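# Move glass cylinder from shelved bench into cart tray

## Task

Take the graduated cylinder that is on the bench with shelves and set it upright in the cart's upper tray, its foot resting on the tray floor itself and not on the foot of another cylinder. Every other cylinder must also finish standing in the tray. No cylinder may tip over or touch the room floor. They are glass, so a drop of more than a few centimetres or a hard knock breaks one and fails the task. The robot must not fall over or finish leaning. At the end the gripper must have released the cylinder and moved away, because anything held in place only by the robot does not count.

## Robot and tools

Robot: a Hello Robot Stretch 4 with a single arm. It has an omni-wheel base, a lift running up a mast, a telescoping arm that reaches straight forward, a wrist with yaw, pitch and roll, and a two-finger gripper. It stands about 1.6 m tall, and no part of the base rim lies more than 0.23 m from the base origin. Cameras: head_camera sits atop the mast and looks ahead and downward, so you turn the base to look elsewhere. head_left_camera and head_right_camera are fisheyes on either side of it, tilted more steeply down, and they show the base and arm. wrist_camera looks along the fingers, with the fingertips near the bottom of its image.

Frames: the base frame has its origin on the floor beneath the base centre, with x forward, y to the left and z up. hand_pose is reported in this frame and is a point between the open fingertips. With all wrist joints at zero its axes line up with the base frame. Treat its printed position as approximate. The odometry frame is the base frame as it stood when the scene began.

execute_actions(actions, cameras): actions is a list holding one action or none. An empty list only reports state and images. One action may contain "base", "joints" or both, plus optional "pace" and "contact_limits". Alternatively it contains only {"end_of_arm": "enable_torque"}, which re-powers any wrist or gripper motor that has shut itself off, after which it holds still. Motions inside one action begin together but may finish at different times.
- base: relative moves measured from where the base was in the latest state report, exactly one key per action. translate_m is metres forward (+) or back (-), from -2 to 2. strafe_m is metres sideways, with left positive, from -2 to 2. rotate_rad is radians turned in place, with counter-clockwise seen from above positive, from -3.2 to 3.2.
- joints: absolute targets keyed by joint name. lift_m runs 0 to 1.2 m. arm_m runs 0 to 0.55 m of extension. wrist_yaw_rad runs -1.134 to 4.276: 0 points ahead, positive is to the left, 3.14 is folded back, and above 3.4 the arm may obstruct it. wrist_pitch_rad runs -1.117 to 4.259: 0 is level and 1.57 points down. wrist_roll_rad runs -1.117 to 4.259: at 0 the fingers are level with each other, and positive turns the gripper clockwise as seen from behind it. gripper_m is the fingertip gap in metres, from -0.038 to 0.141, and negative values press the tips together. The done tolerances are ±0.004 for lift, arm and gripper, ±0.02 for yaw and roll, and ±0.05 for pitch. Each finger joint gets 0.132 + 2.43×gripper_m rad.
- pace: "slow", "default", "fast" or "max". Base speed is up to 0.1/0.3/0.4/0.6 m/s and turning up to 1/2/3/4 rad/s. With the lift above 0.2 these fall, down to 0.3 m/s and 1 rad/s at lift 1.2. Wrist speed does not change with pace.
- contact_limits: only {"arm_m": x}, with x from 0 (gentlest) to 0.75 (firmest) and 0.5 if omitted. The arm halts when it pushes harder than this.
A joint target outside its range is clipped and the result mentions it. Unknown keys or other bad values cause the whole call to be rejected with no motion. A joint or base left out of an action may keep pushing toward its earlier target, and the status lines will not reveal this. cameras is a list of head_camera, head_left_camera, head_right_camera, wrist_camera or "all". Omitting it, null or ["all"] returns every camera, and [] returns none. A "pictures" line gives the order of the images. If a call reports a stop, the remaining execute_actions, wait and finished_scene calls in the same reply are skipped.

wait(seconds): 0 to 10 s with no new command; it returns the same as an empty action. zoom_image(camera, region): region is [x0, y0, x1, y1] in pixels of that camera's latest full image, with the origin at the top left and at most 504×504. read_manual(section): returns licence text only ("licences"). finished_scene(scene): pass the number of the current scene to end it permanently. The result tells whether the task succeeded and gives the next task.

Result lines: base_status and joint_status tell how each motion ended. "done" means the target was reached; for the base it only means the wheels turned that far, even if they slipped. "off_target" means it stopped short and may still be pushing. contact_stop_at_<key> means it hit something; the part then goes slack, a slack lift can sink under load, and slack wheels can roll. limit_stop_at_<name> means a built-in limit intervened. limit_stop_at_tilt means a lean above 6°; lift, arm and wheels go slack and refuse commands. limit_stop_at_own_body means self-collision, which is likely with pitch below -0.2 and roll below -0.4 or above 4; you may move away from the body. torque_fault means a wrist or gripper motor strained to its maximum and went limp, so send enable_torque. After a stop, the part drops its old target. on_its_own lists things you did not command, where "held at" gives a held target. lidar_m gives 12 distances in 30° sectors, counter-clockwise from straight ahead (4th left, 7th behind, 10th right). A "-" means nothing seen or closer than 0.25 m. The lidar misses glass, thin legs and much of what lies behind. wrist_depth_mm is a 7×7 grid of median depths, 100 to 2000 mm; glass is not shown. base_odometry counts wheel turns, with heading from -3.142 to 3.142. If turned_by_wheels and turned_by_imu differ by more than about 0.1 rad, something slipped or hit, and that difference is roughly the heading error. base_tilt is in degrees, with a fixed bias of up to about 1.5. motor_effort is a percentage, with the peak of the last action in brackets. Positive wheel effort turns the base right. A held load pushes wrist pitch effort further from 0.

Gripping: command a gap smaller than the object. Squeezing harder pulls the object toward the wrist by up to about a third of the shortfall, and opening pushes it back out. Neither the gap reading nor "done" proves a grasp. A firm grip usually shows as a change in gripper effort. Fingertips pressed on a surface can snag, so raise the lift. To unfold at the start, send lift_m 0.4 with wrist_yaw_rad 0.

Avoid: dropping or bumping the glass, and setting it down from any height. Do not drive or turn with more than 1 kg held and arm_m above 0.2, especially at fast paces. Avoid strong steady pushes, especially with the gripper high. Avoid driving onto low objects. Loose objects may occasionally be nudged by outside forces. Releases, drops, hard hits and very hard pushes reduce the result.

Each tool is called after "Call:" as name([rows], argument=value, ...), one row to a line, values as JSON.

## Session

Call:
execute_actions(actions=[])

Scene clock: 0.00 s.
base_odometry: x=+0.000 y=+0.000 heading=+0.000 (m, m, rad; odometry frame)
turned_by_wheels: +0.000 (rad since the last result)
turned_by_imu: +0.000 (rad since the last result)
base_tilt: forward=-0.3 right=+0.1 (deg)
lidar_m: 1.49 1.93 1.83 1.88 1.78 1.65 1.41 1.64 1.59 1.64 2.21 1.45
base_status: not commanded
joint_positions: lift_m=+0.133 arm_m=+0.002 wrist_yaw_rad=+3.188 wrist_pitch_rad=-0.004 wrist_roll_rad=+0.015 gripper_m=+0.057
joint_status: not commanded
motor_effort: lift_m=+18 arm_m=+0 wrist_yaw_rad=-1 wrist_pitch_rad=-8 wrist_roll_rad=-2 gripper_m=-2 wheel_0=+1 wheel_1=+0 wheel_2=+0 (%)
hand_pose: x=-0.1191 y=+0.0738 z=+0.3126 quat_wxyz=(-0.023, +0.002, +0.007, +1.000) (m; base frame)
wrist_depth_mm: - 141 - - 1756 1661 1499 / - 133 164 1983 1863 1618 1464 / - 115 138 1921 1863 1618 1464 / - 123 156 1921 1756 1576 1430 / 138 137 - 1863 1756 1618 1464 / 227 1661 1255 1499 218 1430 1336 / 224 1008 194 878 798 878 866
pictures: head_camera, head_left_camera, head_right_camera, wrist_camera
Images, in order (width x height): head_camera 420x560, head_left_camera 420x672, head_right_camera 420x672, wrist_camera 616x392.

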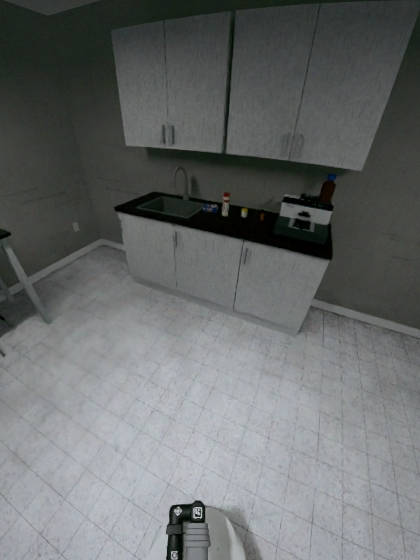

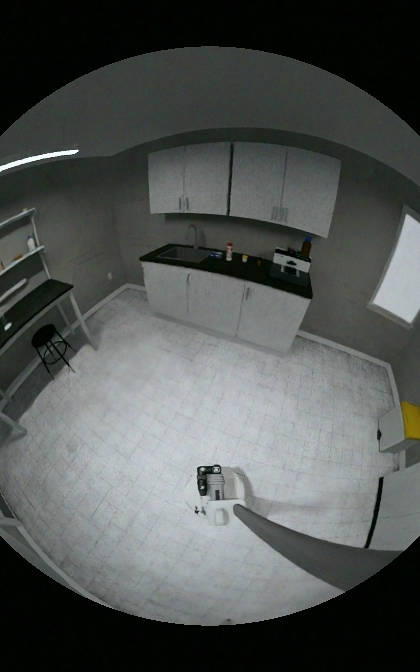

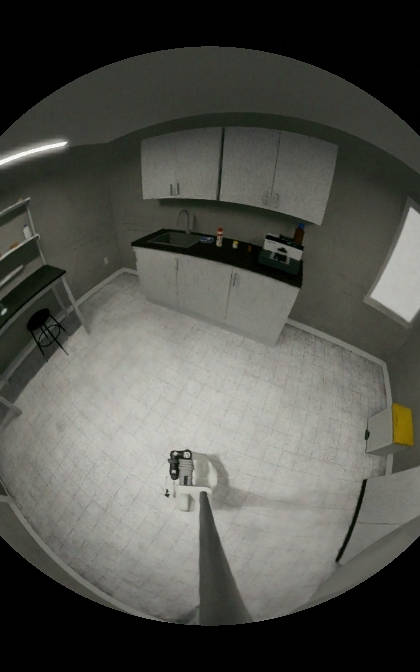

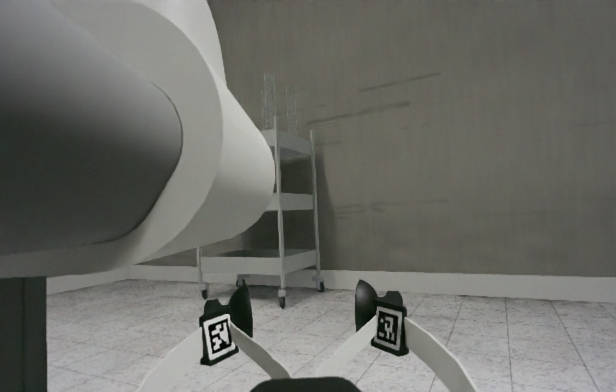

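Cart is behind-right. Bench is to the left.

Call:
execute_actions([
  {"base":{"rotate_rad":1.4},"joints":{"lift_m":0.4,"wrist_yaw_rad":0}},
])

Scene clock: 4.20 s.
base_odometry: x=+0.000 y=+0.000 heading=+1.399 (m, m, rad; odometry frame)
turned_by_wheels: +1.399 (rad since the last result)
turned_by_imu: +1.387 (rad since the last result)
base_tilt: forward=-0.4 right=+0.2 (deg)
lidar_m: 1.83 1.91 1.64 1.40 1.45 1.63 1.62 1.91 1.46 1.45 1.70 1.85
base_status: done
joint_positions: lift_m=+0.400 arm_m=+0.002 wrist_yaw_rad=+0.000 wrist_pitch_rad=-0.004 wrist_roll_rad=+0.015 gripper_m=+0.057
joint_status: all done
motor_effort: lift_m=+21(22) arm_m=+0(0) wrist_yaw_rad=-1(8) wrist_pitch_rad=-9(8) wrist_roll_rad=-2(2) gripper_m=-3(2) wheel_0=-6(13) wheel_1=-3(8) wheel_2=-3(11) (%)
hand_pose: x=+0.4617 y=-0.0873 z=+0.5791 quat_wxyz=(+1.000, +0.007, -0.002, +0.000) (m; base frame)
wrist_depth_mm: 1983 - - - - - - / 1863 - - - - - - / 1921 - - - - - 1983 / 1808 - - - - - - / 1808 - - - - - - / 1863 - - - 218 - - / 1708 1756 195 1537 1366 1576 1464
pictures: head_camera, head_left_camera, head_right_camera, wrist_camera
Images, in order (width x height): head_camera 420x560, head_left_camera 420x672, head_right_camera 420x672, wrist_camera 616x392.

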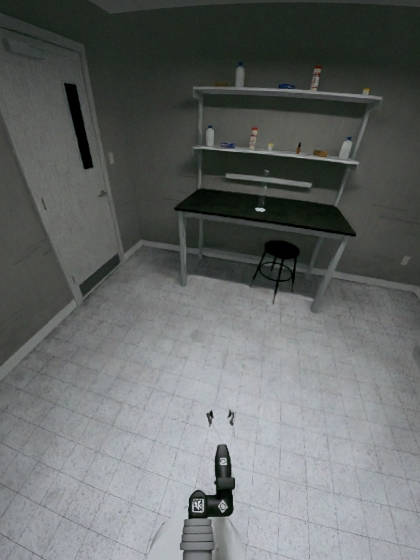

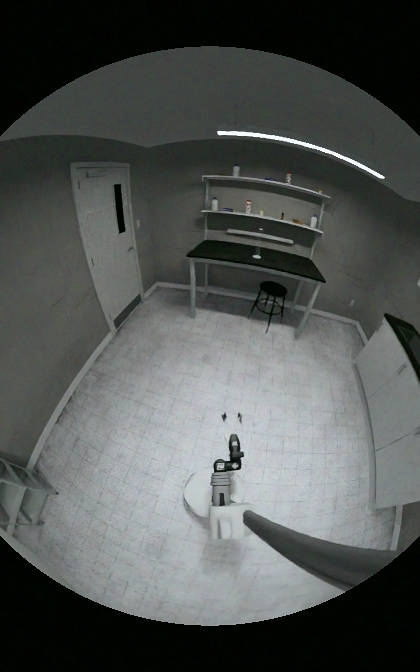

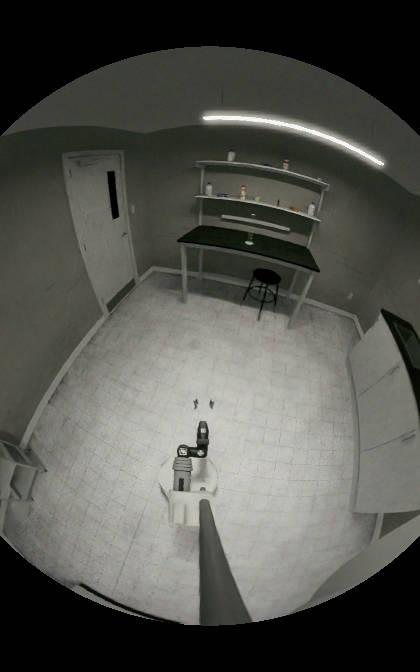

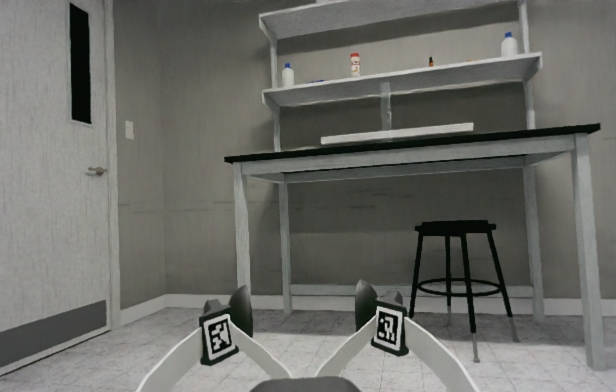

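Call:
execute_actions([
  {"base":{"translate_m":0.6},"joints":{"lift_m":0.85,"gripper_m":0.12}},
], cameras=["head_camera","wrist_camera"])

Scene clock: 11.10 s.
base_odometry: x=+0.102 y=+0.591 heading=+1.400 (m, m, rad; odometry frame)
turned_by_wheels: +0.001 (rad since the last result)
turned_by_imu: +0.001 (rad since the last result)
base_tilt: forward=-0.4 right=+0.2 (deg)
lidar_m: 1.25 1.72 1.51 1.50 1.62 2.21 2.22 2.58 1.62 1.60 1.44 1.24
base_status: done
joint_positions: lift_m=+0.850 arm_m=+0.002 wrist_yaw_rad=+0.000 wrist_pitch_rad=-0.004 wrist_roll_rad=+0.015 gripper_m=+0.120
joint_status: all done
motor_effort: lift_m=+21(21) arm_m=+0(0) wrist_yaw_rad=-1(2) wrist_pitch_rad=-7(9) wrist_roll_rad=-1(2) gripper_m=-1(2) wheel_0=+7(12) wheel_1=+5(8) wheel_2=-2(13) (%)
hand_pose: x=+0.4616 y=-0.0874 z=+1.0291 quat_wxyz=(+1.000, +0.007, -0.002, +0.000) (m; base frame)
wrist_depth_mm: 1661 - - 1921 1756 1618 1661 / 1756 - - 1921 1808 1756 1708 / 1756 - - 1863 1808 1756 1661 / 1708 - - 1983 1808 1708 1661 / 1618 - - 1661 1499 1397 1308 / 1661 - 1205 1921 1098 991 1618 / 1618 1983 - 150 1808 1255 1576
pictures: head_camera, wrist_camera
Images, in order (width x height): head_camera 420x560, wrist_camera 616x392.

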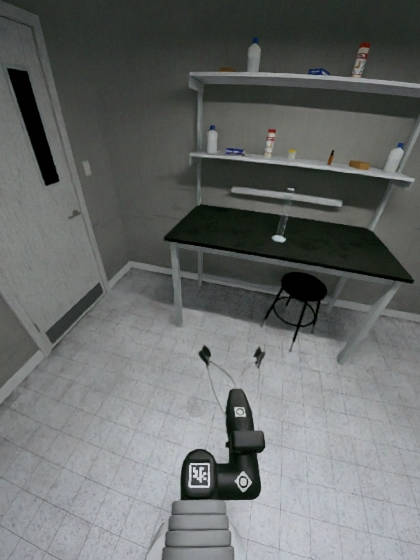

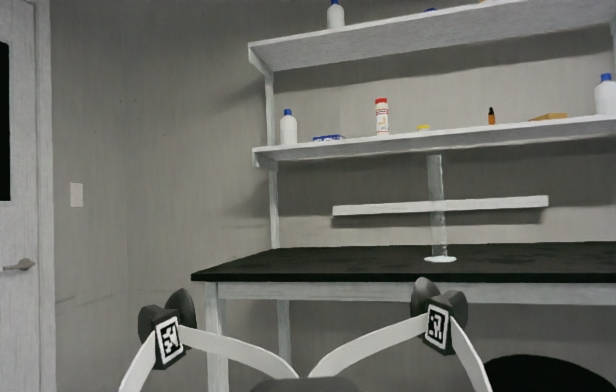

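Call:
execute_actions([
  {"base":{"strafe_m":-0.3},"joints":{"lift_m":0.86}},
], cameras=["head_camera","wrist_camera"])

Call:
execute_actions([
  {"base":{"translate_m":0.25}},
], cameras=["head_camera","wrist_camera"])

Scene clock: 19.50 s.
base_odometry: x=+0.398 y=+0.540 heading=+1.400 (m, m, rad; odometry frame)
turned_by_wheels: +0.000 (rad since the last result)
turned_by_imu: -0.001 (rad since the last result)
base_tilt: forward=-0.4 right=+0.1 (deg)
lidar_m: 1.19 1.40 1.79 1.78 1.92 2.27 2.28 1.56 1.32 1.34 1.54 1.17
base_status: done
joint_positions: lift_m=+0.860 arm_m=+0.002 wrist_yaw_rad=+0.000 wrist_pitch_rad=-0.004 wrist_roll_rad=+0.015 gripper_m=+0.120
joint_status: all done
motor_effort: lift_m=+20(20) arm_m=+0(0) wrist_yaw_rad=+0(1) wrist_pitch_rad=-11(10) wrist_roll_rad=-3(3) gripper_m=+0(1) wheel_0=+6(16) wheel_1=-2(12) wheel_2=+0(2) (%)
hand_pose: x=+0.4616 y=-0.0874 z=+1.0392 quat_wxyz=(+1.000, +0.007, -0.002, +0.000) (m; base frame)
wrist_depth_mm: - - - 1756 1708 1576 1576 / - - 1983 1921 1756 1661 1537 / - - 1983 1921 1756 1576 1537 / 1983 - - 1863 1756 1661 1537 / - - 1921 1756 1618 1499 1464 / 1921 1182 1098 1042 960 891 891 / 1921 1229 1921 150 1661 1576 1499
pictures: head_camera, wrist_camera
Images, in order (width x height): head_camera 420x560, wrist_camera 616x392.

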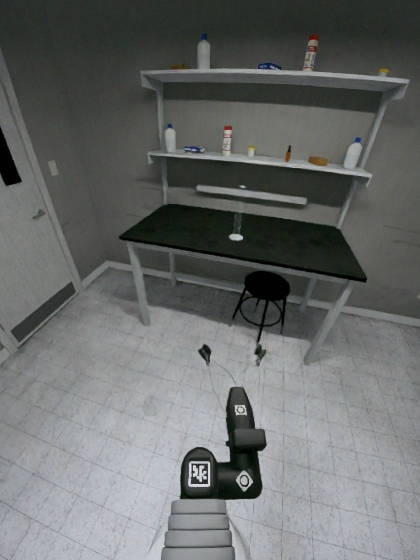

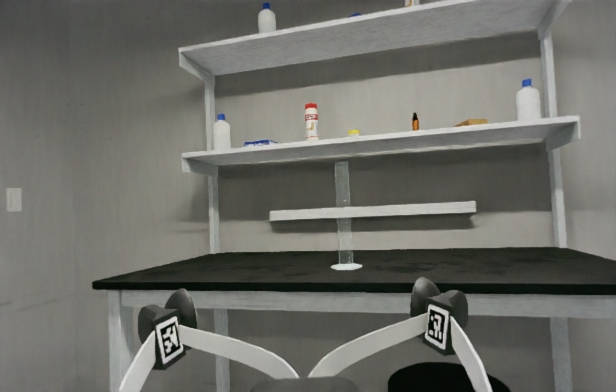

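Scene clock: 21.77 s.
base_odometry: x=+0.440 y=+0.786 heading=+1.401 (m, m, rad; odometry frame)
turned_by_wheels: +0.001 (rad since the last result)
turned_by_imu: +0.001 (rad since the last result)
base_tilt: forward=-0.4 right=+0.2 (deg)
lidar_m: 0.94 1.13 1.70 1.72 2.01 2.53 2.52 1.63 1.39 1.39 1.11 0.94
base_status: done
joint_positions: lift_m=+0.860 arm_m=+0.002 wrist_yaw_rad=+0.000 wrist_pitch_rad=-0.004 wrist_roll_rad=+0.015 gripper_m=+0.120
joint_status: not commanded
motor_effort: lift_m=+20(20) arm_m=+0(0) wrist_yaw_rad=+0(1) wrist_pitch_rad=-9(10) wrist_roll_rad=-2(2) gripper_m=+1(1) wheel_0=+6(10) wheel_1=+3(9) wheel_2=-3(13) (%)
hand_pose: x=+0.4616 y=-0.0874 z=+1.0392 quat_wxyz=(+1.000, +0.007, -0.002, +0.000) (m; base frame)
wrist_depth_mm: 1863 1808 1464 1499 1499 1464 1366 / 1983 1808 1661 1618 1537 1464 1229 / 1983 1921 1576 1537 1499 1397 1336 / 1921 1863 1661 1576 1537 1430 1366 / 1863 1756 1708 1618 1464 1397 1336 / 1708 904 809 798 699 668 661 / 1756 1756 1618 150 1464 1397 1308
pictures: head_camera, wrist_camera
Images, in order (width x height): head_camera 420x560, wrist_camera 616x392.

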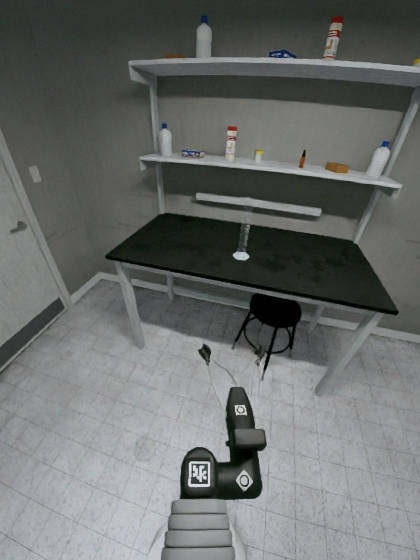

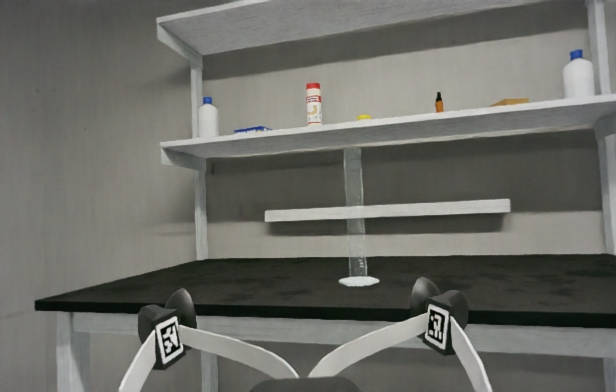

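Call:
execute_actions([
  {"base":{"strafe_m":-0.12},"joints":{"lift_m":0.81,"arm_m":0.25}},
], cameras=["head_camera","wrist_camera"])

Scene clock: 28.80 s.
base_odometry: x=+0.558 y=+0.766 heading=+1.401 (m, m, rad; odometry frame)
turned_by_wheels: +0.000 (rad since the last result)
turned_by_imu: -0.001 (rad since the last result)
base_tilt: forward=-0.3 right=+0.2 (deg)
lidar_m: 0.90 1.08 1.82 1.84 2.14 2.56 2.57 1.48 1.27 1.27 1.04 0.90
base_status: done
joint_positions: lift_m=+0.810 arm_m=+0.249 wrist_yaw_rad=+0.000 wrist_pitch_rad=-0.004 wrist_roll_rad=+0.015 gripper_m=+0.120
joint_status: all done
motor_effort: lift_m=+15(17) arm_m=+7(9) wrist_yaw_rad=-1(0) wrist_pitch_rad=-7(8) wrist_roll_rad=-1(3) gripper_m=+0(1) wheel_0=+4(15) wheel_1=-3(11) wheel_2=+0(2) (%)
hand_pose: x=+0.7082 y=-0.0874 z=+0.9896 quat_wxyz=(+1.000, +0.007, -0.002, +0.000) (m; base frame)
wrist_depth_mm: 1618 1464 1397 1336 1255 1182 1118 / 1618 1576 1366 1098 1042 960 1025 / 1618 1366 1397 1336 1229 1182 1098 / 1618 1499 1397 1308 1205 1138 1098 / 1618 1430 1366 1229 1118 1060 960 / 609 569 530 517 449 433 462 / 1537 574 535 150 462 433 415
pictures: head_camera, wrist_camera
Images, in order (width x height): head_camera 420x560, wrist_camera 616x392.

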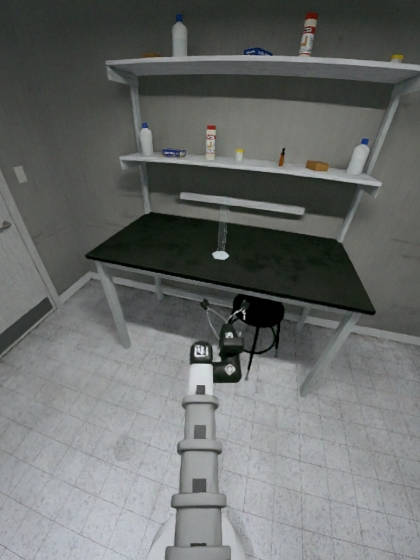

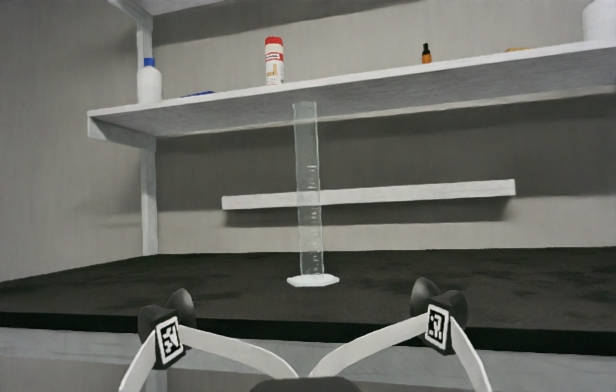

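Call:
execute_actions([
  {"joints":{"arm_m":0.45}},
], cameras=["head_camera","wrist_camera"])

Scene clock: 34.47 s.
base_odometry: x=+0.558 y=+0.766 heading=+1.401 (m, m, rad; odometry frame)
turned_by_wheels: +0.000 (rad since the last result)
turned_by_imu: -0.001 (rad since the last result)
base_tilt: forward=-0.3 right=+0.1 (deg)
lidar_m: 0.90 1.07 1.83 1.83 2.13 2.55 2.55 1.49 1.27 1.27 1.04 0.88
base_status: not commanded
joint_positions: lift_m=+0.810 arm_m=+0.449 wrist_yaw_rad=+0.000 wrist_pitch_rad=-0.004 wrist_roll_rad=+0.015 gripper_m=+0.120
joint_status: all done
motor_effort: lift_m=+15(15) arm_m=+7(5) wrist_yaw_rad=-1(0) wrist_pitch_rad=-10(8) wrist_roll_rad=-2(2) gripper_m=+0(0) wheel_0=+4(4) wheel_1=-3(3) wheel_2=+0(0) (%)
hand_pose: x=+0.9082 y=-0.0874 z=+0.9896 quat_wxyz=(+1.000, +0.007, -0.002, +0.000) (m; base frame)
wrist_depth_mm: 1366 1255 1205 1078 1025 723 691 / 1366 960 904 931 960 976 931 / 1366 1255 1182 1118 1060 991 946 / 1336 1255 1182 1078 1008 960 917 / 1336 1205 1138 1078 1008 946 931 / 585 559 530 492 445 430 462 / 351 298 291 150 297 287 303
pictures: head_camera, wrist_camera
Images, in order (width x height): head_camera 420x560, wrist_camera 616x392.

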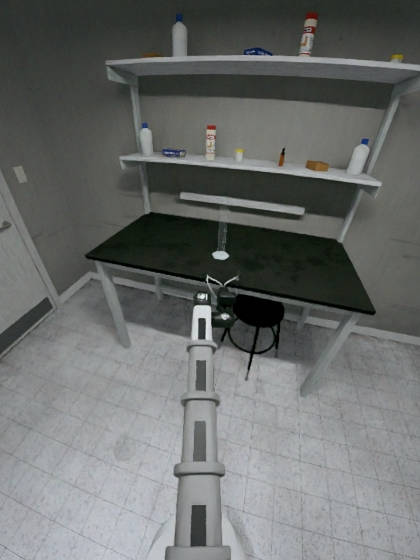

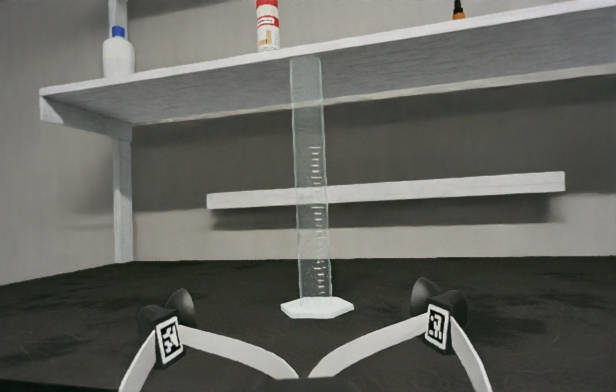

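Call:
execute_actions([
  {"base":{"translate_m":0.2},"pace":"slow"},
], cameras=["head_camera","wrist_camera"])

Scene clock: 43.33 s.
base_odometry: x=+0.591 y=+0.963 heading=+1.401 (m, m, rad; odometry frame)
turned_by_wheels: +0.000 (rad since the last result)
turned_by_imu: +0.000 (rad since the last result)
base_tilt: forward=-0.4 right=+0.1 (deg)
lidar_m: 0.71 0.86 1.76 1.78 2.08 2.75 2.75 1.53 1.34 1.33 0.82 0.72
base_status: done
joint_positions: lift_m=+0.810 arm_m=+0.449 wrist_yaw_rad=+0.000 wrist_pitch_rad=-0.004 wrist_roll_rad=+0.015 gripper_m=+0.120
joint_status: not commanded
motor_effort: lift_m=+15(15) arm_m=+7(7) wrist_yaw_rad=-1(1) wrist_pitch_rad=-7(10) wrist_roll_rad=-2(3) gripper_m=+0(1) wheel_0=+8(11) wheel_1=+4(6) wheel_2=-7(9) (%)
hand_pose: x=+0.9082 y=-0.0874 z=+0.9896 quat_wxyz=(+1.000, +0.007, -0.002, +0.000) (m; base frame)
wrist_depth_mm: 778 699 634 647 654 668 683 / 798 866 891 891 842 798 778 / 1118 991 976 904 842 809 759 / 1098 1008 960 854 820 798 750 / 1078 976 917 866 831 798 750 / 585 559 530 512 442 427 462 / 353 300 291 150 291 287 300
pictures: head_camera, wrist_camera
Images, in order (width x height): head_camera 420x560, wrist_camera 616x392.

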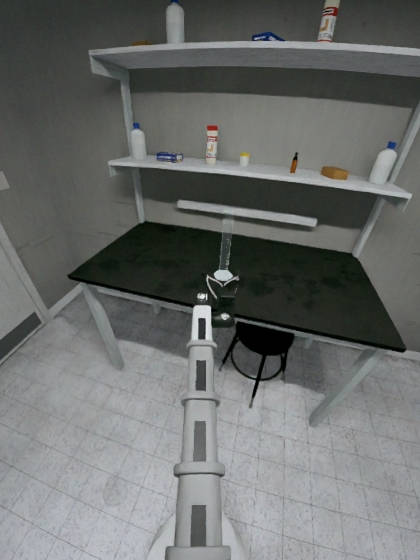

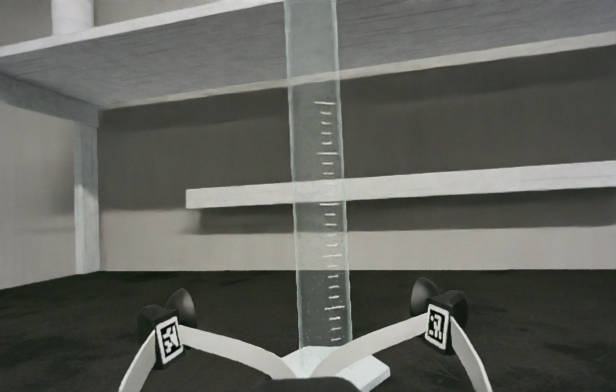

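Call:
execute_actions([
  {"base":{"strafe_m":-0.015},"joints":{"arm_m":0.53,"lift_m":0.84},"pace":"slow"},
], cameras=["head_camera","wrist_camera"])

Scene clock: 52.60 s.
base_odometry: x=+0.606 y=+0.960 heading=+1.401 (m, m, rad; odometry frame)
turned_by_wheels: +0.000 (rad since the last result)
turned_by_imu: -0.001 (rad since the last result)
base_tilt: forward=-0.3 right=+0.1 (deg)
lidar_m: 0.71 0.82 1.77 1.79 2.11 2.76 2.75 1.52 1.32 1.32 0.81 0.71
base_status: done
joint_positions: lift_m=+0.840 arm_m=+0.529 wrist_yaw_rad=+0.000 wrist_pitch_rad=-0.004 wrist_roll_rad=+0.015 gripper_m=+0.120
joint_status: all done
motor_effort: lift_m=+21(21) arm_m=+7(9) wrist_yaw_rad=-1(1) wrist_pitch_rad=-9(9) wrist_roll_rad=-2(3) gripper_m=-1(1) wheel_0=+9(12) wheel_1=-6(6) wheel_2=+0(5) (%)
hand_pose: x=+0.9882 y=-0.0874 z=+1.0191 quat_wxyz=(+1.000, +0.007, -0.002, +0.000) (m; base frame)
wrist_depth_mm: 621 554 564 580 597 609 615 / 768 788 809 798 759 732 707 / 960 946 866 831 768 741 683 / 991 931 842 778 750 654 676 / 976 917 854 809 768 715 676 / 715 691 647 627 549 525 569 / 433 368 357 150 364 353 373
pictures: head_camera, wrist_camera
Images, in order (width x height): head_camera 420x560, wrist_camera 616x392.

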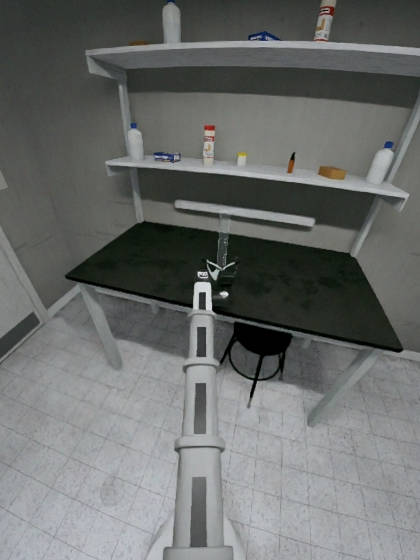

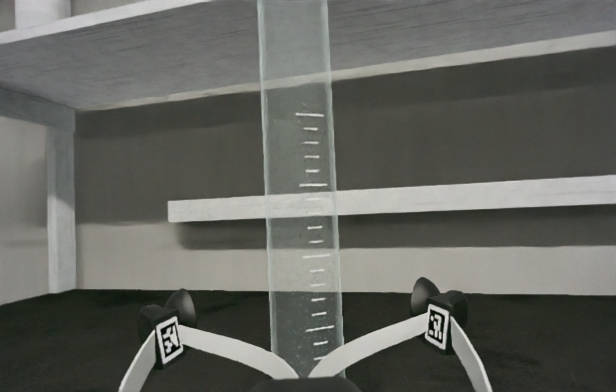

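Call:
execute_actions([
  {"base":{"translate_m":0.015},"joints":{"arm_m":0.55},"pace":"slow"},
], cameras=[])

Call:
execute_actions([
  {"joints":{"gripper_m":0.055},"pace":"slow"},
], cameras=["head_camera","wrist_camera"])

Scene clock: 57.57 s.
base_odometry: x=+0.608 y=+0.975 heading=+1.402 (m, m, rad; odometry frame)
turned_by_wheels: +0.001 (rad since the last result)
turned_by_imu: +0.000 (rad since the last result)
base_tilt: forward=-0.4 right=+0.1 (deg)
lidar_m: 0.68 0.82 1.77 1.79 2.11 2.76 2.78 1.52 1.31 1.32 0.81 0.69
base_status: done
joint_positions: lift_m=+0.840 arm_m=+0.549 wrist_yaw_rad=+0.000 wrist_pitch_rad=-0.004 wrist_roll_rad=+0.015 gripper_m=+0.120
joint_status: all done
motor_effort: lift_m=+21(21) arm_m=+7(9) wrist_yaw_rad=+0(1) wrist_pitch_rad=-8(8) wrist_roll_rad=-2(1) gripper_m=+0(1) wheel_0=+7(7) wheel_1=+6(6) wheel_2=-7(11) (%)
hand_pose: x=+1.0082 y=-0.0874 z=+1.0191 quat_wxyz=(+1.000, +0.007, -0.002, +0.000) (m; base frame)
wrist_depth_mm: 580 549 569 580 597 609 621 / 759 788 820 768 741 699 668 / 931 891 831 778 723 691 647 / 946 891 798 768 723 627 647 / 917 891 820 768 732 691 647 / 715 691 654 627 549 530 564 / 436 368 359 151 362 351 373
pictures: none
No camera images: the call's "cameras" was empty. Leave "cameras" out to get every camera's image.

Scene clock: 60.47 s.
base_odometry: x=+0.608 y=+0.975 heading=+1.402 (m, m, rad; odometry frame)
turned_by_wheels: +0.000 (rad since the last result)
turned_by_imu: -0.001 (rad since the last result)
base_tilt: forward=-0.4 right=+0.1 (deg)
lidar_m: 0.68 0.84 1.77 1.80 2.11 2.77 2.77 1.53 1.32 1.30 0.79 0.70
base_status: not commanded
joint_positions: lift_m=+0.840 arm_m=+0.549 wrist_yaw_rad=+0.000 wrist_pitch_rad=-0.004 wrist_roll_rad=+0.015 gripper_m=+0.055
joint_status: all done
motor_effort: lift_m=+21(21) arm_m=+7(7) wrist_yaw_rad=+0(0) wrist_pitch_rad=-10(9) wrist_roll_rad=-2(2) gripper_m=-2(2) wheel_0=+7(8) wheel_1=+6(6) wheel_2=-7(7) (%)
hand_pose: x=+1.0082 y=-0.0874 z=+1.0191 quat_wxyz=(+1.000, +0.007, -0.002, +0.000) (m; base frame)
wrist_depth_mm: 569 559 569 574 591 603 621 / 778 788 820 778 732 699 661 / 946 891 831 778 741 691 661 / 946 891 809 768 715 621 647 / 917 866 820 778 723 683 654 / 723 691 574 621 220 585 564 / 433 424 353 366 342 375 370
pictures: head_camera, wrist_camera
Images, in order (width x height): head_camera 420x560, wrist_camera 616x392.

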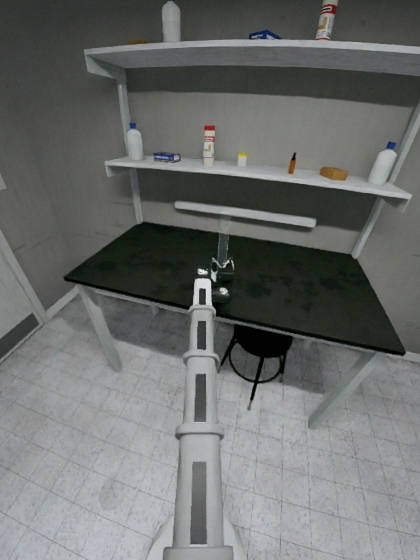

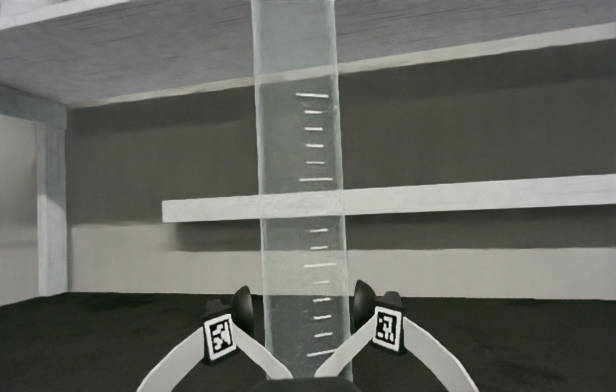

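Call:
execute_actions([
  {"joints":{"gripper_m":0.015},"pace":"slow"},
], cameras=["wrist_camera"])

Call:
execute_actions([
  {"joints":{"lift_m":0.9},"pace":"slow"},
], cameras=["head_camera","wrist_camera"])

Scene clock: 66.73 s.
base_odometry: x=+0.608 y=+0.975 heading=+1.402 (m, m, rad; odometry frame)
turned_by_wheels: +0.000 (rad since the last result)
turned_by_imu: -0.001 (rad since the last result)
base_tilt: forward=-0.4 right=+0.1 (deg)
lidar_m: 0.70 0.83 1.78 1.80 2.09 2.76 2.78 1.54 1.30 1.32 0.81 0.69
base_status: not commanded
joint_positions: lift_m=+0.840 arm_m=+0.549 wrist_yaw_rad=+0.000 wrist_pitch_rad=-0.004 wrist_roll_rad=+0.015 gripper_m=+0.015
joint_status: all done
motor_effort: lift_m=+21(21) arm_m=+7(7) wrist_yaw_rad=-1(1) wrist_pitch_rad=-8(7) wrist_roll_rad=-2(2) gripper_m=-7(8) wheel_0=+7(7) wheel_1=+6(6) wheel_2=-7(7) (%)
hand_pose: x=+1.0082 y=-0.0874 z=+1.0191 quat_wxyz=(+1.000, +0.007, -0.002, +0.000) (m; base frame)
wrist_depth_mm: 569 549 569 580 603 609 621 / 759 788 809 778 741 699 676 / 946 891 820 778 732 691 654 / 946 891 798 750 707 621 647 / 931 891 820 768 715 691 661 / 723 683 654 569 591 574 564 / 430 424 185 209 336 377 373
pictures: wrist_camera
Images, in order (width x height): wrist_camera 616x392.

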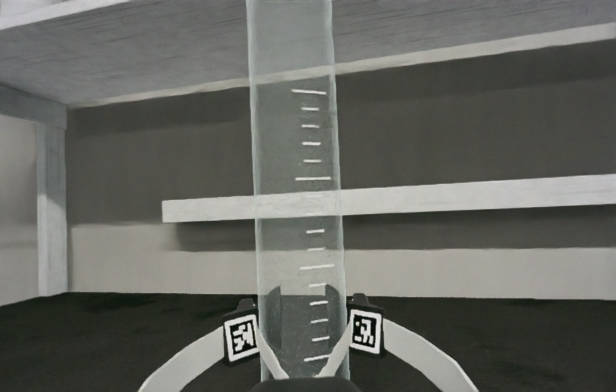

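Scene clock: 68.10 s.
base_odometry: x=+0.608 y=+0.975 heading=+1.402 (m, m, rad; odometry frame)
turned_by_wheels: +0.000 (rad since the last result)
turned_by_imu: +0.000 (rad since the last result)
base_tilt: forward=-0.3 right=+0.1 (deg)
lidar_m: 0.69 0.83 1.77 1.79 2.09 2.76 2.76 1.54 1.31 1.31 0.78 0.68
base_status: not commanded
joint_positions: lift_m=+0.900 arm_m=+0.549 wrist_yaw_rad=+0.000 wrist_pitch_rad=-0.002 wrist_roll_rad=+0.015 gripper_m=+0.015
joint_status: all done
motor_effort: lift_m=+22(20) arm_m=+7(7) wrist_yaw_rad=-1(1) wrist_pitch_rad=-16(16) wrist_roll_rad=-2(2) gripper_m=-7(7) wheel_0=+7(7) wheel_1=+6(6) wheel_2=-7(7) (%)
hand_pose: x=+1.0082 y=-0.0874 z=+1.0784 quat_wxyz=(+1.000, +0.007, -0.001, +0.000) (m; base frame)
wrist_depth_mm: 654 854 480 455 466 480 492 / 603 621 634 668 691 691 654 / 878 878 831 778 732 691 668 / 946 878 820 768 741 683 647 / 917 878 798 750 715 676 654 / 917 854 798 750 715 683 654 / 591 580 186 211 459 521 504
pictures: head_camera, wrist_camera
Images, in order (width x height): head_camera 420x560, wrist_camera 616x392.

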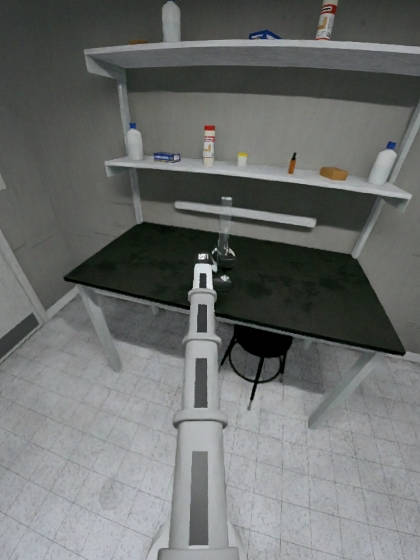

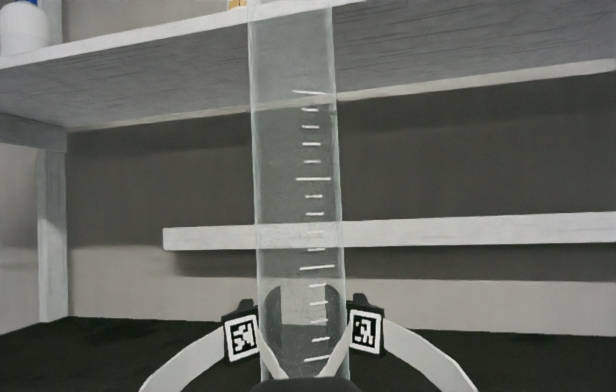

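Call:
execute_actions([
  {"joints":{"arm_m":0.1,"gripper_m":0.008},"pace":"slow"},
], cameras=[])

Call:
execute_actions([
  {"base":{"translate_m":-0.7},"joints":{"lift_m":1.0}},
], cameras=[])

Call:
execute_actions([
  {"base":{"rotate_rad":2.0},"pace":"slow"},
])

Scene clock: 79.00 s.
base_odometry: x=+0.608 y=+0.975 heading=+1.402 (m, m, rad; odometry frame)
turned_by_wheels: +0.000 (rad since the last result)
turned_by_imu: -0.002 (rad since the last result)
base_tilt: forward=-0.4 right=+0.1 (deg)
lidar_m: 0.49 0.82 1.76 1.79 2.11 2.76 2.77 1.55 1.32 1.33 0.78 0.69
base_status: not commanded
joint_positions: lift_m=+0.900 arm_m=+0.101 wrist_yaw_rad=+0.000 wrist_pitch_rad=-0.002 wrist_roll_rad=+0.015 gripper_m=+0.008
joint_status: all done
motor_effort: lift_m=+22(22) arm_m=-7(10) wrist_yaw_rad=+0(1) wrist_pitch_rad=-16(16) wrist_roll_rad=-1(1) gripper_m=-9(8) wheel_0=+7(7) wheel_1=+6(5) wheel_2=-7(7) (%)
hand_pose: x=+0.5606 y=-0.0874 z=+1.0784 quat_wxyz=(+1.000, +0.007, -0.001, +0.000) (m; base frame)
wrist_depth_mm: 1537 1308 1336 1229 1182 1118 1060 / 1576 1397 1308 1255 1182 1098 891 / 1537 1255 1098 1205 1160 1078 1060 / 1464 1397 1308 1229 1182 1078 1025 / 1537 1366 1308 1205 1138 1098 1042 / 1464 931 917 691 820 798 778 / 591 574 184 508 459 508 512
pictures: none
No camera images: the call's "cameras" was empty. Leave "cameras" out to get every camera's image.

Scene clock: 82.83 s.
base_odometry: x=+0.490 y=+0.285 heading=+1.402 (m, m, rad; odometry frame)
turned_by_wheels: +0.000 (rad since the last result)
turned_by_imu: -0.003 (rad since the last result)
base_tilt: forward=-0.4 right=+0.1 (deg)
lidar_m: 0.51 1.62 1.97 1.97 1.93 2.09 2.11 1.31 1.13 1.13 1.34 1.35
base_status: done
joint_positions: lift_m=+1.000 arm_m=+0.101 wrist_yaw_rad=+0.000 wrist_pitch_rad=-0.002 wrist_roll_rad=+0.015 gripper_m=+0.008
joint_status: all done
motor_effort: lift_m=+21(22) arm_m=-7(7) wrist_yaw_rad=+0(1) wrist_pitch_rad=-18(15) wrist_roll_rad=-1(3) gripper_m=-9(10) wheel_0=-6(11) wheel_1=-3(7) wheel_2=+3(14) (%)
hand_pose: x=+0.5606 y=-0.0874 z=+1.1784 quat_wxyz=(+1.000, +0.007, -0.001, +0.000) (m; base frame)
wrist_depth_mm: - - - 1983 1863 1756 1618 / - - - 1921 1808 1708 1661 / - - - 1921 1808 1756 1618 / - - - 1921 1921 1708 1661 / - - - 1983 1863 1708 1618 / - 1366 1336 1098 1182 1160 1618 / - - 184 1118 1430 991 1618
pictures: none
No camera images: the call's "cameras" was empty. Leave "cameras" out to get every camera's image.

Scene clock: 86.10 s.
base_odometry: x=+0.491 y=+0.285 heading=-2.883 (m, m, rad; odometry frame)
turned_by_wheels: +1.999 (rad since the last result)
turned_by_imu: +1.982 (rad since the last result)
base_tilt: forward=-0.4 right=+0.2 (deg)
lidar_m: 0.49 2.08 2.09 2.18 1.14 1.12 1.26 1.38 1.37 1.52 1.98 1.97
base_status: done
joint_positions: lift_m=+1.000 arm_m=+0.101 wrist_yaw_rad=+0.000 wrist_pitch_rad=-0.002 wrist_roll_rad=+0.015 gripper_m=+0.008
joint_status: not commanded
motor_effort: lift_m=+21(21) arm_m=-7(7) wrist_yaw_rad=-2(2) wrist_pitch_rad=-15(17) wrist_roll_rad=-2(1) gripper_m=-8(9) wheel_0=-6(13) wheel_1=-6(7) wheel_2=-6(8) (%)
hand_pose: x=+0.5606 y=-0.0874 z=+1.1784 quat_wxyz=(+1.000, +0.007, -0.001, +0.000) (m; base frame)
wrist_depth_mm: - - - - 1863 1576 1430 / - - - - 1808 1618 1397 / - - - - 1863 1576 1366 / - - - - 1921 1618 1397 / - - - - 1921 1661 1397 / - - - 1661 1808 1618 1397 / - - 185 1618 1756 1576 1430
pictures: head_camera, head_left_camera, head_right_camera, wrist_camera
Images, in order (width x height): head_camera 420x560, head_left_camera 420x672, head_right_camera 420x672, wrist_camera 616x392.

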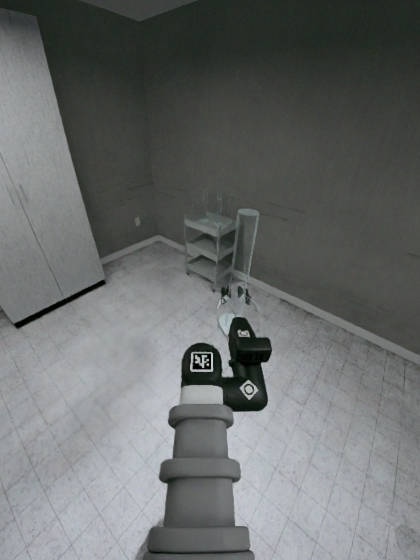

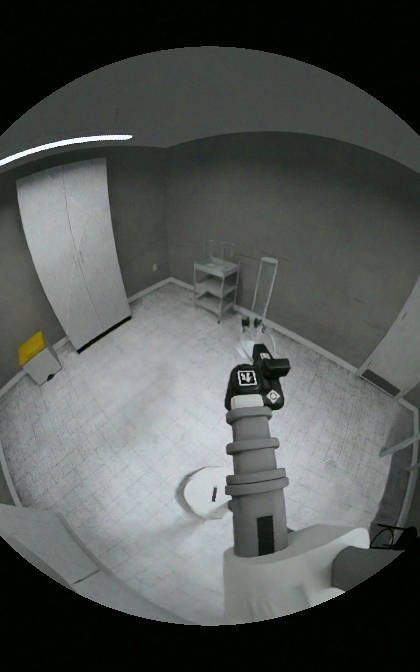

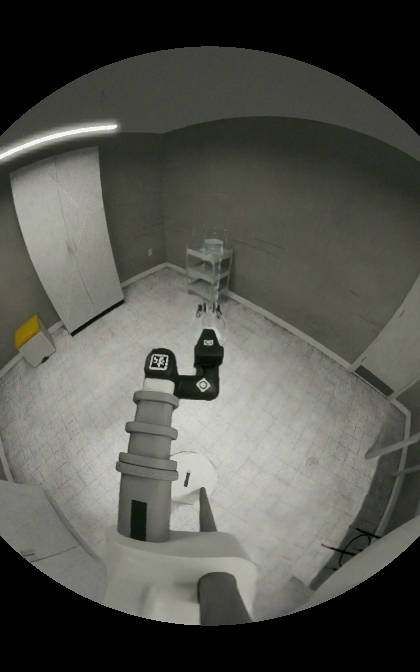

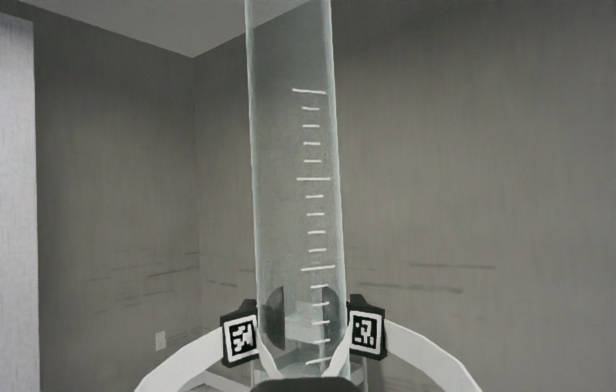

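Call:
execute_actions([
  {"base":{"translate_m":1.0},"joints":{"lift_m":1.1}},
], cameras=["head_camera","head_left_camera","head_right_camera"])

Scene clock: 93.50 s.
base_odometry: x=-0.476 y=+0.029 heading=-2.883 (m, m, rad; odometry frame)
turned_by_wheels: +0.000 (rad since the last result)
turned_by_imu: +0.002 (rad since the last result)
base_tilt: forward=-0.4 right=+0.1 (deg)
lidar_m: 0.47 1.94 1.43 1.61 2.53 1.92 2.15 2.02 2.01 1.48 1.22 1.20
base_status: done
joint_positions: lift_m=+1.100 arm_m=+0.101 wrist_yaw_rad=+0.000 wrist_pitch_rad=-0.002 wrist_roll_rad=+0.015 gripper_m=+0.008
joint_status: all done
motor_effort: lift_m=+21(26) arm_m=-6(7) wrist_yaw_rad=-1(1) wrist_pitch_rad=-14(16) wrist_roll_rad=-2(3) gripper_m=-7(7) wheel_0=+5(10) wheel_1=+4(9) wheel_2=-4(13) (%)
hand_pose: x=+0.5605 y=-0.0874 z=+1.2784 quat_wxyz=(+1.000, +0.007, -0.001, +0.000) (m; base frame)
wrist_depth_mm: 1618 1863 1499 1205 1025 878 768 / 1576 1808 1499 1182 976 891 778 / 1576 1808 1464 1205 1008 878 778 / 1576 1808 1464 1255 1008 891 778 / 1576 1756 1499 1205 1008 866 778 / 1537 1756 1499 1138 960 878 768 / 1537 1708 184 1098 960 831 788
pictures: head_camera, head_left_camera, head_right_camera
Images, in order (width x height): head_camera 420x560, head_left_camera 420x672, head_right_camera 420x672.

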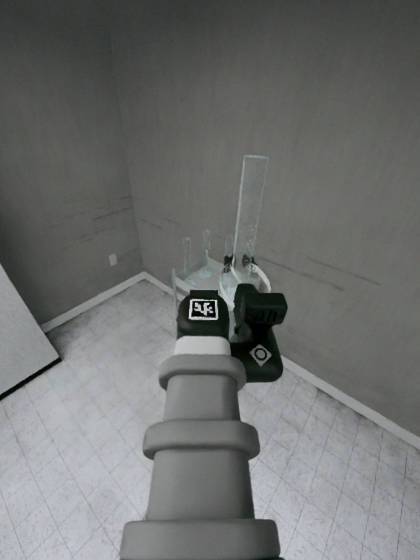

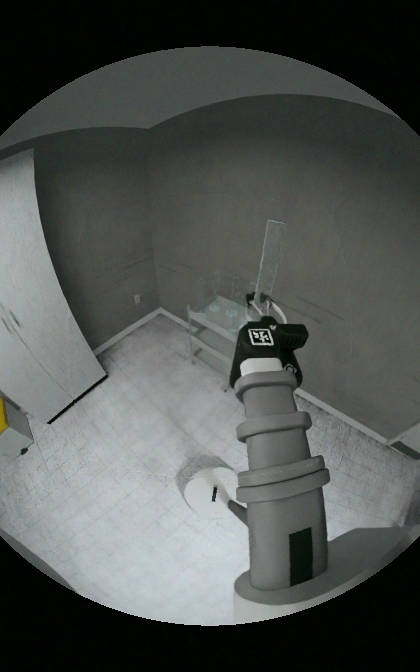

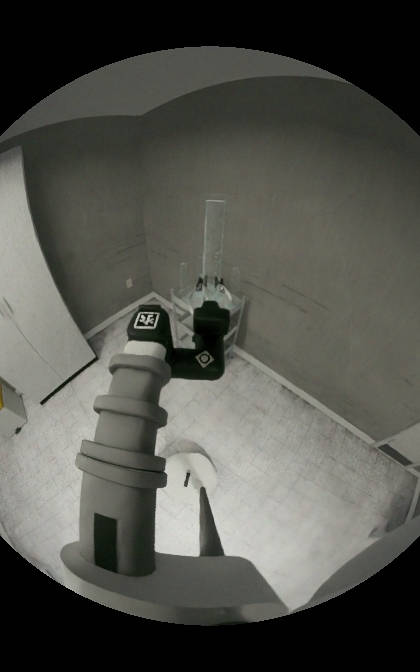

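Call:
execute_actions([
  {"base":{"strafe_m":-0.35}},
], cameras=["head_camera","head_left_camera"])

Call:
zoom_image(camera="head_camera", region=[60,190,270,400])

Scene clock: 98.47 s.
base_odometry: x=-0.565 y=+0.367 heading=-2.882 (m, m, rad; odometry frame)
turned_by_wheels: +0.000 (rad since the last result)
turned_by_imu: +0.000 (rad since the last result)
base_tilt: forward=-0.3 right=+0.1 (deg)
lidar_m: 0.49 1.04 1.71 1.91 2.15 2.12 2.23 1.74 1.75 1.22 0.99 0.97
base_status: done
joint_positions: lift_m=+1.100 arm_m=+0.101 wrist_yaw_rad=+0.000 wrist_pitch_rad=-0.002 wrist_roll_rad=+0.015 gripper_m=+0.008
joint_status: not commanded
motor_effort: lift_m=+21(21) arm_m=-7(7) wrist_yaw_rad=-1(2) wrist_pitch_rad=-16(15) wrist_roll_rad=-2(2) gripper_m=-8(8) wheel_0=+6(14) wheel_1=-2(12) wheel_2=+0(2) (%)
hand_pose: x=+0.5605 y=-0.0874 z=+1.2784 quat_wxyz=(+1.000, +0.007, -0.001, +0.000) (m; base frame)
wrist_depth_mm: 1808 1499 1118 917 750 661 585 / 1756 1464 1118 904 759 661 580 / 1756 1464 1118 917 759 654 585 / 1756 1499 1118 904 759 647 580 / 1756 1537 1118 931 768 661 591 / 1808 1464 1118 854 732 654 591 / 1808 1499 183 842 699 634 580
pictures: head_camera, head_left_camera
Images, in order (width x height): head_camera 420x560, head_left_camera 420x672.

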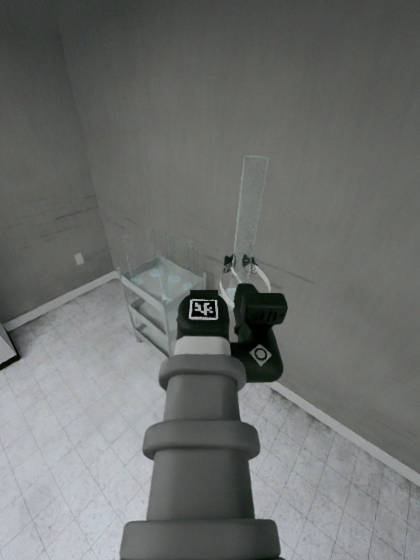

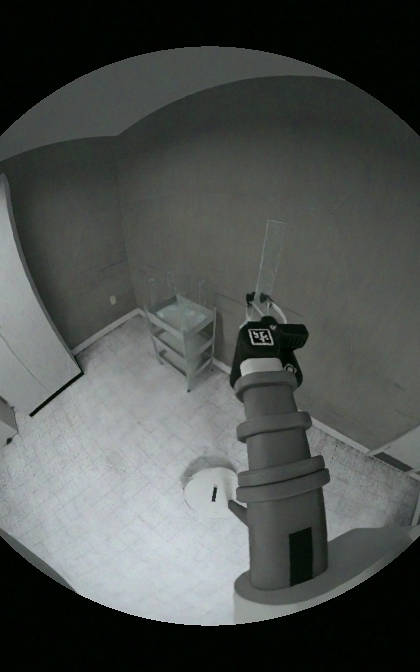

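Region (60, 190, 270, 400) of head_camera's 420x560 image, scaled by 2.400, with more detail than that image has.

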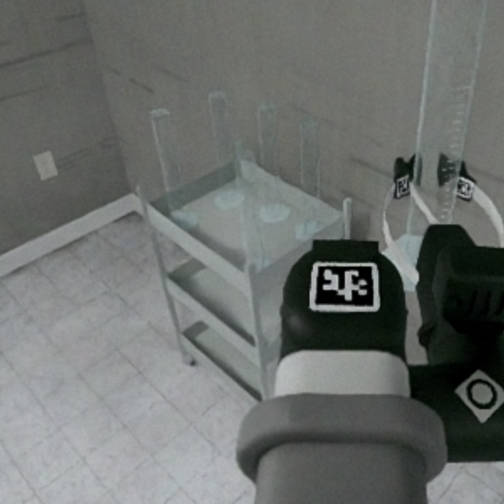

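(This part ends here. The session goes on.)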